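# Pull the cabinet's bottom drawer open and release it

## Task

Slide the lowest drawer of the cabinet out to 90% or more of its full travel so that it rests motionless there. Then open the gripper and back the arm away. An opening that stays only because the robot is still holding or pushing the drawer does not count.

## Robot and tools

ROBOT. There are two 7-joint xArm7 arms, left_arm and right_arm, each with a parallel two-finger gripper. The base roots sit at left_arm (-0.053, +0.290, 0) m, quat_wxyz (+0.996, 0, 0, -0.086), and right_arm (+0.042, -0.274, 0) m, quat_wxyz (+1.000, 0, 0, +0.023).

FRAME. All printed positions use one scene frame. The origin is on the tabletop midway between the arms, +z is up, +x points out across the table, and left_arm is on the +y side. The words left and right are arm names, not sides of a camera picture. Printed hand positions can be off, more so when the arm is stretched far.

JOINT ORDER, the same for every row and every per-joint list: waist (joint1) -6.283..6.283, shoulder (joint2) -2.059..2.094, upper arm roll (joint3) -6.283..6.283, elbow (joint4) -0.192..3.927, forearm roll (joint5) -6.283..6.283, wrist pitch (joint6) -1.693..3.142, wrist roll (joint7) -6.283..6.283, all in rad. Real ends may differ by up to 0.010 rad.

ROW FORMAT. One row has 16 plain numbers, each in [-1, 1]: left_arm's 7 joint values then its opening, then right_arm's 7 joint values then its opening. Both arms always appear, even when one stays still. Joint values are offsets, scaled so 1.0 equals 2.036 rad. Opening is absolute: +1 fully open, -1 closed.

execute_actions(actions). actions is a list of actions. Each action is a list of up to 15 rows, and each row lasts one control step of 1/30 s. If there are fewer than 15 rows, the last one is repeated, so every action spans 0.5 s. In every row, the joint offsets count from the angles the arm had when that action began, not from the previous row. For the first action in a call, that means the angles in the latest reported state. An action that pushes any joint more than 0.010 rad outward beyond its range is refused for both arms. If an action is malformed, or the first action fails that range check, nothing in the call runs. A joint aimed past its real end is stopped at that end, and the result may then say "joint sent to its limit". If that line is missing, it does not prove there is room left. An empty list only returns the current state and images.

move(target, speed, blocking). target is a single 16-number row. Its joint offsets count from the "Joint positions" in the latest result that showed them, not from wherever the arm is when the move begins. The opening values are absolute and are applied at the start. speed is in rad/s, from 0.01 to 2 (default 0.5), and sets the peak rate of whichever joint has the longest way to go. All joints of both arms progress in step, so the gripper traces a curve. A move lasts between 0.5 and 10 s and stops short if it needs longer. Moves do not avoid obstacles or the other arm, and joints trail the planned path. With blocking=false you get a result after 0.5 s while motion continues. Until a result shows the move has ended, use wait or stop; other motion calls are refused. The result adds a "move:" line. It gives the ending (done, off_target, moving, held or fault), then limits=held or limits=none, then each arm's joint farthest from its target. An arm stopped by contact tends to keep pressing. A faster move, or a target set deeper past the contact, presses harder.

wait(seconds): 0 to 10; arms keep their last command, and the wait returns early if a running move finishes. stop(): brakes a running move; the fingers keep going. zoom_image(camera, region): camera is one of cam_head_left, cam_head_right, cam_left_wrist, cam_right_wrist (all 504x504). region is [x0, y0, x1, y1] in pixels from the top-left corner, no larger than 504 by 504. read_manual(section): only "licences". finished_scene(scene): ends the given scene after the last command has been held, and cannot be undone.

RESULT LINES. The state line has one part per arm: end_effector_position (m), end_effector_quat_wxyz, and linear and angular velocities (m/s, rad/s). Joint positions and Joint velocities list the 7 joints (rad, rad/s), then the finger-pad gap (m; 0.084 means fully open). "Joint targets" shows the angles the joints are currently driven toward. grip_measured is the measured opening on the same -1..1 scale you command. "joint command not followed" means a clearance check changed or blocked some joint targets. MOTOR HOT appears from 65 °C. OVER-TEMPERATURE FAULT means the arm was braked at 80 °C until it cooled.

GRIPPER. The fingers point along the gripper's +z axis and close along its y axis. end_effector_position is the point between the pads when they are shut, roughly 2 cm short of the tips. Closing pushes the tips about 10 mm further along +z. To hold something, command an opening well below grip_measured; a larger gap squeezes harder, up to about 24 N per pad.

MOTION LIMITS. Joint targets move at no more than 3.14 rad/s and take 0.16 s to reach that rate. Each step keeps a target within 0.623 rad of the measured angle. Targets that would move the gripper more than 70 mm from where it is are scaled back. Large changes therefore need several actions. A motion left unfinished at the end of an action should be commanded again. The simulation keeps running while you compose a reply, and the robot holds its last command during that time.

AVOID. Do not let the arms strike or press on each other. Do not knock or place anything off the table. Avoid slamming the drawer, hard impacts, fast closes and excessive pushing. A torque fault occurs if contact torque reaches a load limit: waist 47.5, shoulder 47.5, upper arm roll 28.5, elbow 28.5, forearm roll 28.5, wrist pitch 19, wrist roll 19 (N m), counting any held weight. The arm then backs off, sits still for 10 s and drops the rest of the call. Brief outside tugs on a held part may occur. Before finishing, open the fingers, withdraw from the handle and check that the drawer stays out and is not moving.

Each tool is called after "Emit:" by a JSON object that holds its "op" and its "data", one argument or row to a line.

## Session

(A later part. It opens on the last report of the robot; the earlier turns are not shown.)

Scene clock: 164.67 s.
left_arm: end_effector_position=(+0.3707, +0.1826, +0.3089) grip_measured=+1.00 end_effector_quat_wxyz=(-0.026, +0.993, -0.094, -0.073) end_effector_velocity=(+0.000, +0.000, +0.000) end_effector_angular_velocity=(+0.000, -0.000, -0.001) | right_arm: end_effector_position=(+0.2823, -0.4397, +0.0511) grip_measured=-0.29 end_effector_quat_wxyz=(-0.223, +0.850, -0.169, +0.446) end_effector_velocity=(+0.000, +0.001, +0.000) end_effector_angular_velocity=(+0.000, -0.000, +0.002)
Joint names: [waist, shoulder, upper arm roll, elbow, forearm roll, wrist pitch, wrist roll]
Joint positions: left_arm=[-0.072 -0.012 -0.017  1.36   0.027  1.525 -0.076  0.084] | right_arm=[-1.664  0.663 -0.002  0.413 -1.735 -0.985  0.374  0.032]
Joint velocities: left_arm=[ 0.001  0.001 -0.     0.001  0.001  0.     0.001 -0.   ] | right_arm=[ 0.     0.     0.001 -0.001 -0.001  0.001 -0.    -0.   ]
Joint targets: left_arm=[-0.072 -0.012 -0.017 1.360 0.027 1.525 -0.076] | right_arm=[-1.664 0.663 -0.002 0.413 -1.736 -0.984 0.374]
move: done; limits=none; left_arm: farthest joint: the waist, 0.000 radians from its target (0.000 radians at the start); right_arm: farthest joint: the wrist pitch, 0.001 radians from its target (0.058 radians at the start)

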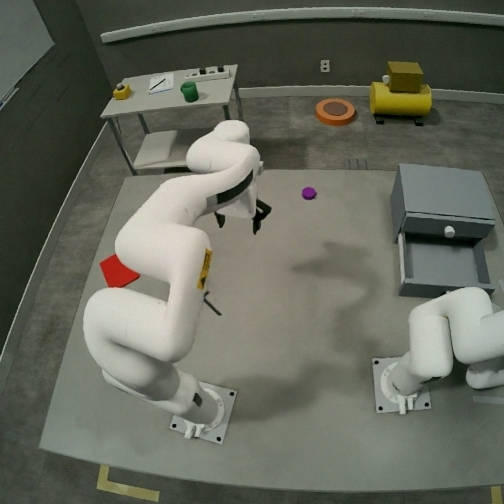

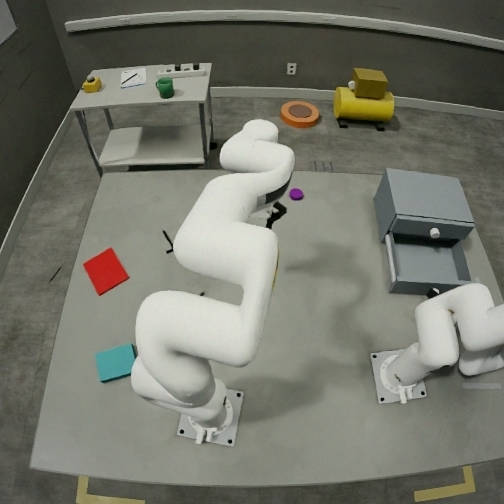

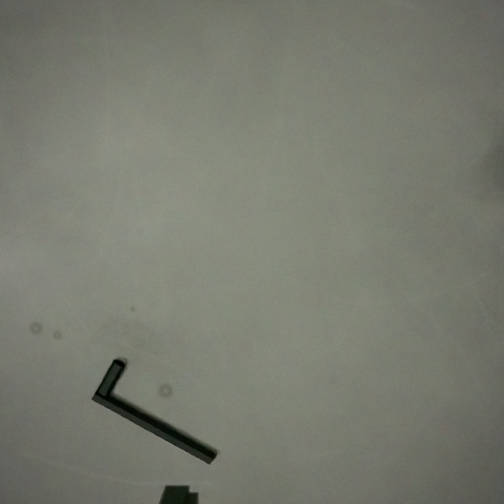

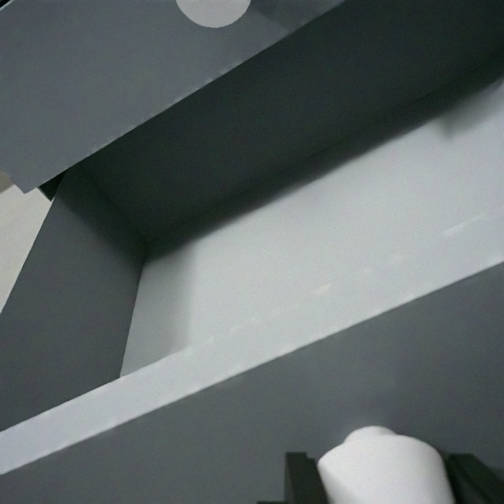

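Emit:
{"op": "execute_actions", "data": {
  "actions": [
    [[0,0,0,0,0,0,0,1,0,0,0,0,0,0,0,-0.3],[0,0,0,0,0,0,0,1,0,0,0,0,0,0,0,-0.15],[0,0,0,0,0,0,0,1,0,0,0,0,0,0,0,0.1],[0,0,0,0,0,0,0,1,0,0,0,0,0,0,0,0.35],[0,0,0,0,0,0,0,1,0,0,0,0,0,0,0,0.6]]
  ]
}}

Emit:
{"op": "move", "data": {
  "target": [0,0,0,0,0,0,0,1,-0.17,-0.42,0,-0.08,-0.15,0.04,0,0.6],
  "speed": 0.8
}}

Scene clock: 171.90 s.
left_arm: end_effector_position=(+0.3707, +0.1826, +0.3089) grip_measured=+1.00 end_effector_quat_wxyz=(-0.026, +0.993, -0.094, -0.073) end_effector_velocity=(-0.000, +0.000, -0.000) end_effector_angular_velocity=(+0.001, +0.001, +0.000) | right_arm: end_effector_position=(+0.2822, -0.4398, +0.0510) grip_measured=+0.59 end_effector_quat_wxyz=(-0.223, +0.851, -0.169, +0.445) end_effector_velocity=(+0.001, +0.000, +0.001) end_effector_angular_velocity=(-0.001, -0.005, +0.002)
Joint names: [waist, shoulder, upper arm roll, elbow, forearm roll, wrist pitch, wrist roll]
Joint positions: left_arm=[-0.072 -0.012 -0.017  1.36   0.027  1.525 -0.076  0.084] | right_arm=[-1.664  0.663 -0.002  0.413 -1.735 -0.984  0.374  0.069]
Joint velocities: left_arm=[-0.    -0.     0.    -0.     0.001  0.    -0.     0.   ] | right_arm=[ 0.001 -0.     0.002  0.    -0.    -0.003 -0.    -0.   ]
Joint targets: left_arm=[-0.072 -0.012 -0.017 1.360 0.027 1.525 -0.076] | right_arm=[-1.664 0.663 -0.002 0.413 -1.735 -0.985 0.374]

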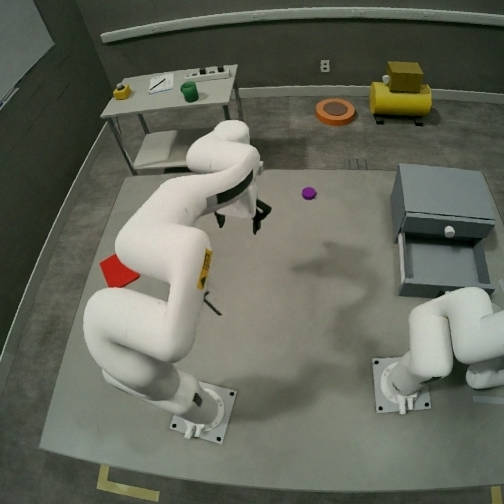

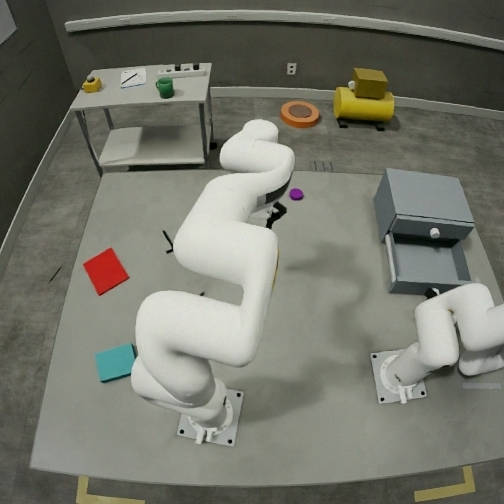

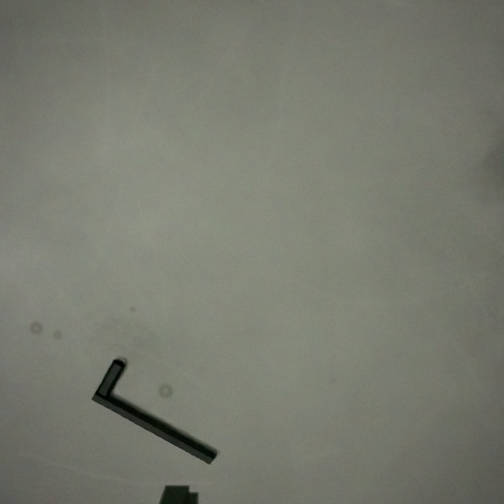

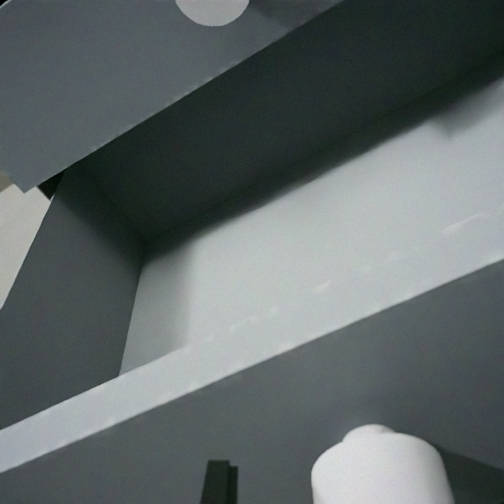

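Scene clock: 173.43 s.
left_arm: end_effector_position=(+0.3707, +0.1826, +0.3089) grip_measured=+1.00 end_effector_quat_wxyz=(-0.026, +0.993, -0.094, -0.073) end_effector_velocity=(-0.000, -0.001, +0.000) end_effector_angular_velocity=(-0.001, -0.001, -0.000) | right_arm: end_effector_position=(+0.1845, -0.4997, +0.1540) grip_measured=+0.59 end_effector_quat_wxyz=(+0.096, +0.924, -0.053, +0.367) end_effector_velocity=(-0.000, -0.000, +0.001) end_effector_angular_velocity=(-0.003, +0.001, -0.000)
Joint names: [waist, shoulder, upper arm roll, elbow, forearm roll, wrist pitch, wrist roll]
Joint positions: left_arm=[-0.072 -0.012 -0.017  1.36   0.027  1.525 -0.076  0.084] | right_arm=[-2.009 -0.191 -0.002  0.25  -2.041 -0.903  0.374  0.069]
Joint velocities: left_arm=[ 0.    -0.    -0.002  0.    -0.001 -0.001 -0.001  0.   ] | right_arm=[-0.001 -0.004 -0.001 -0.    -0.001 -0.    -0.     0.   ]
Joint targets: left_arm=[-0.072 -0.012 -0.017 1.360 0.027 1.525 -0.076] | right_arm=[-2.010 -0.192 -0.002 0.251 -2.041 -0.903 0.374]
move: done; limits=none; left_arm: farthest joint: the waist, 0.000 radians from its target (0.000 radians at the start); right_arm: farthest joint: the waist, 0.001 radians from its target (0.346 radians at the start)

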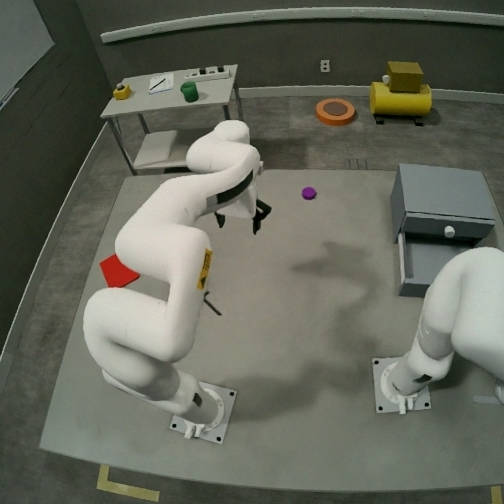

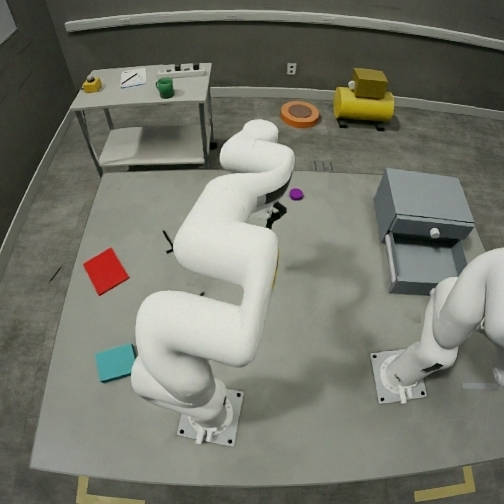

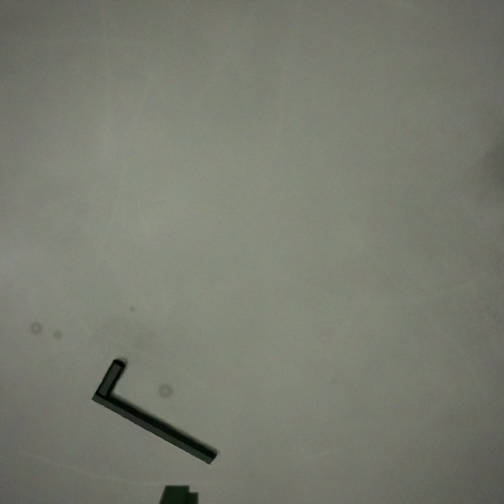

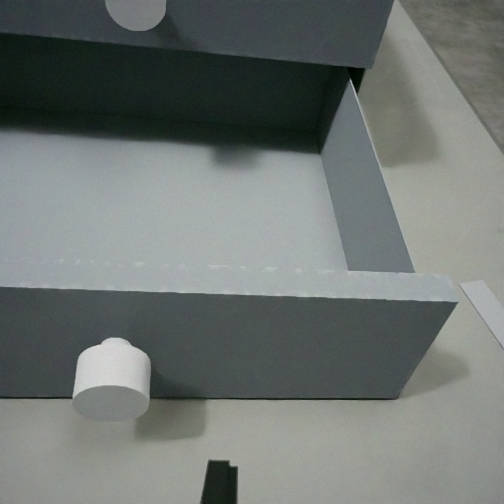

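Emit:
{"op": "finished_scene", "data": {
  "scene": 2
}}

The scene is finished: the task was done.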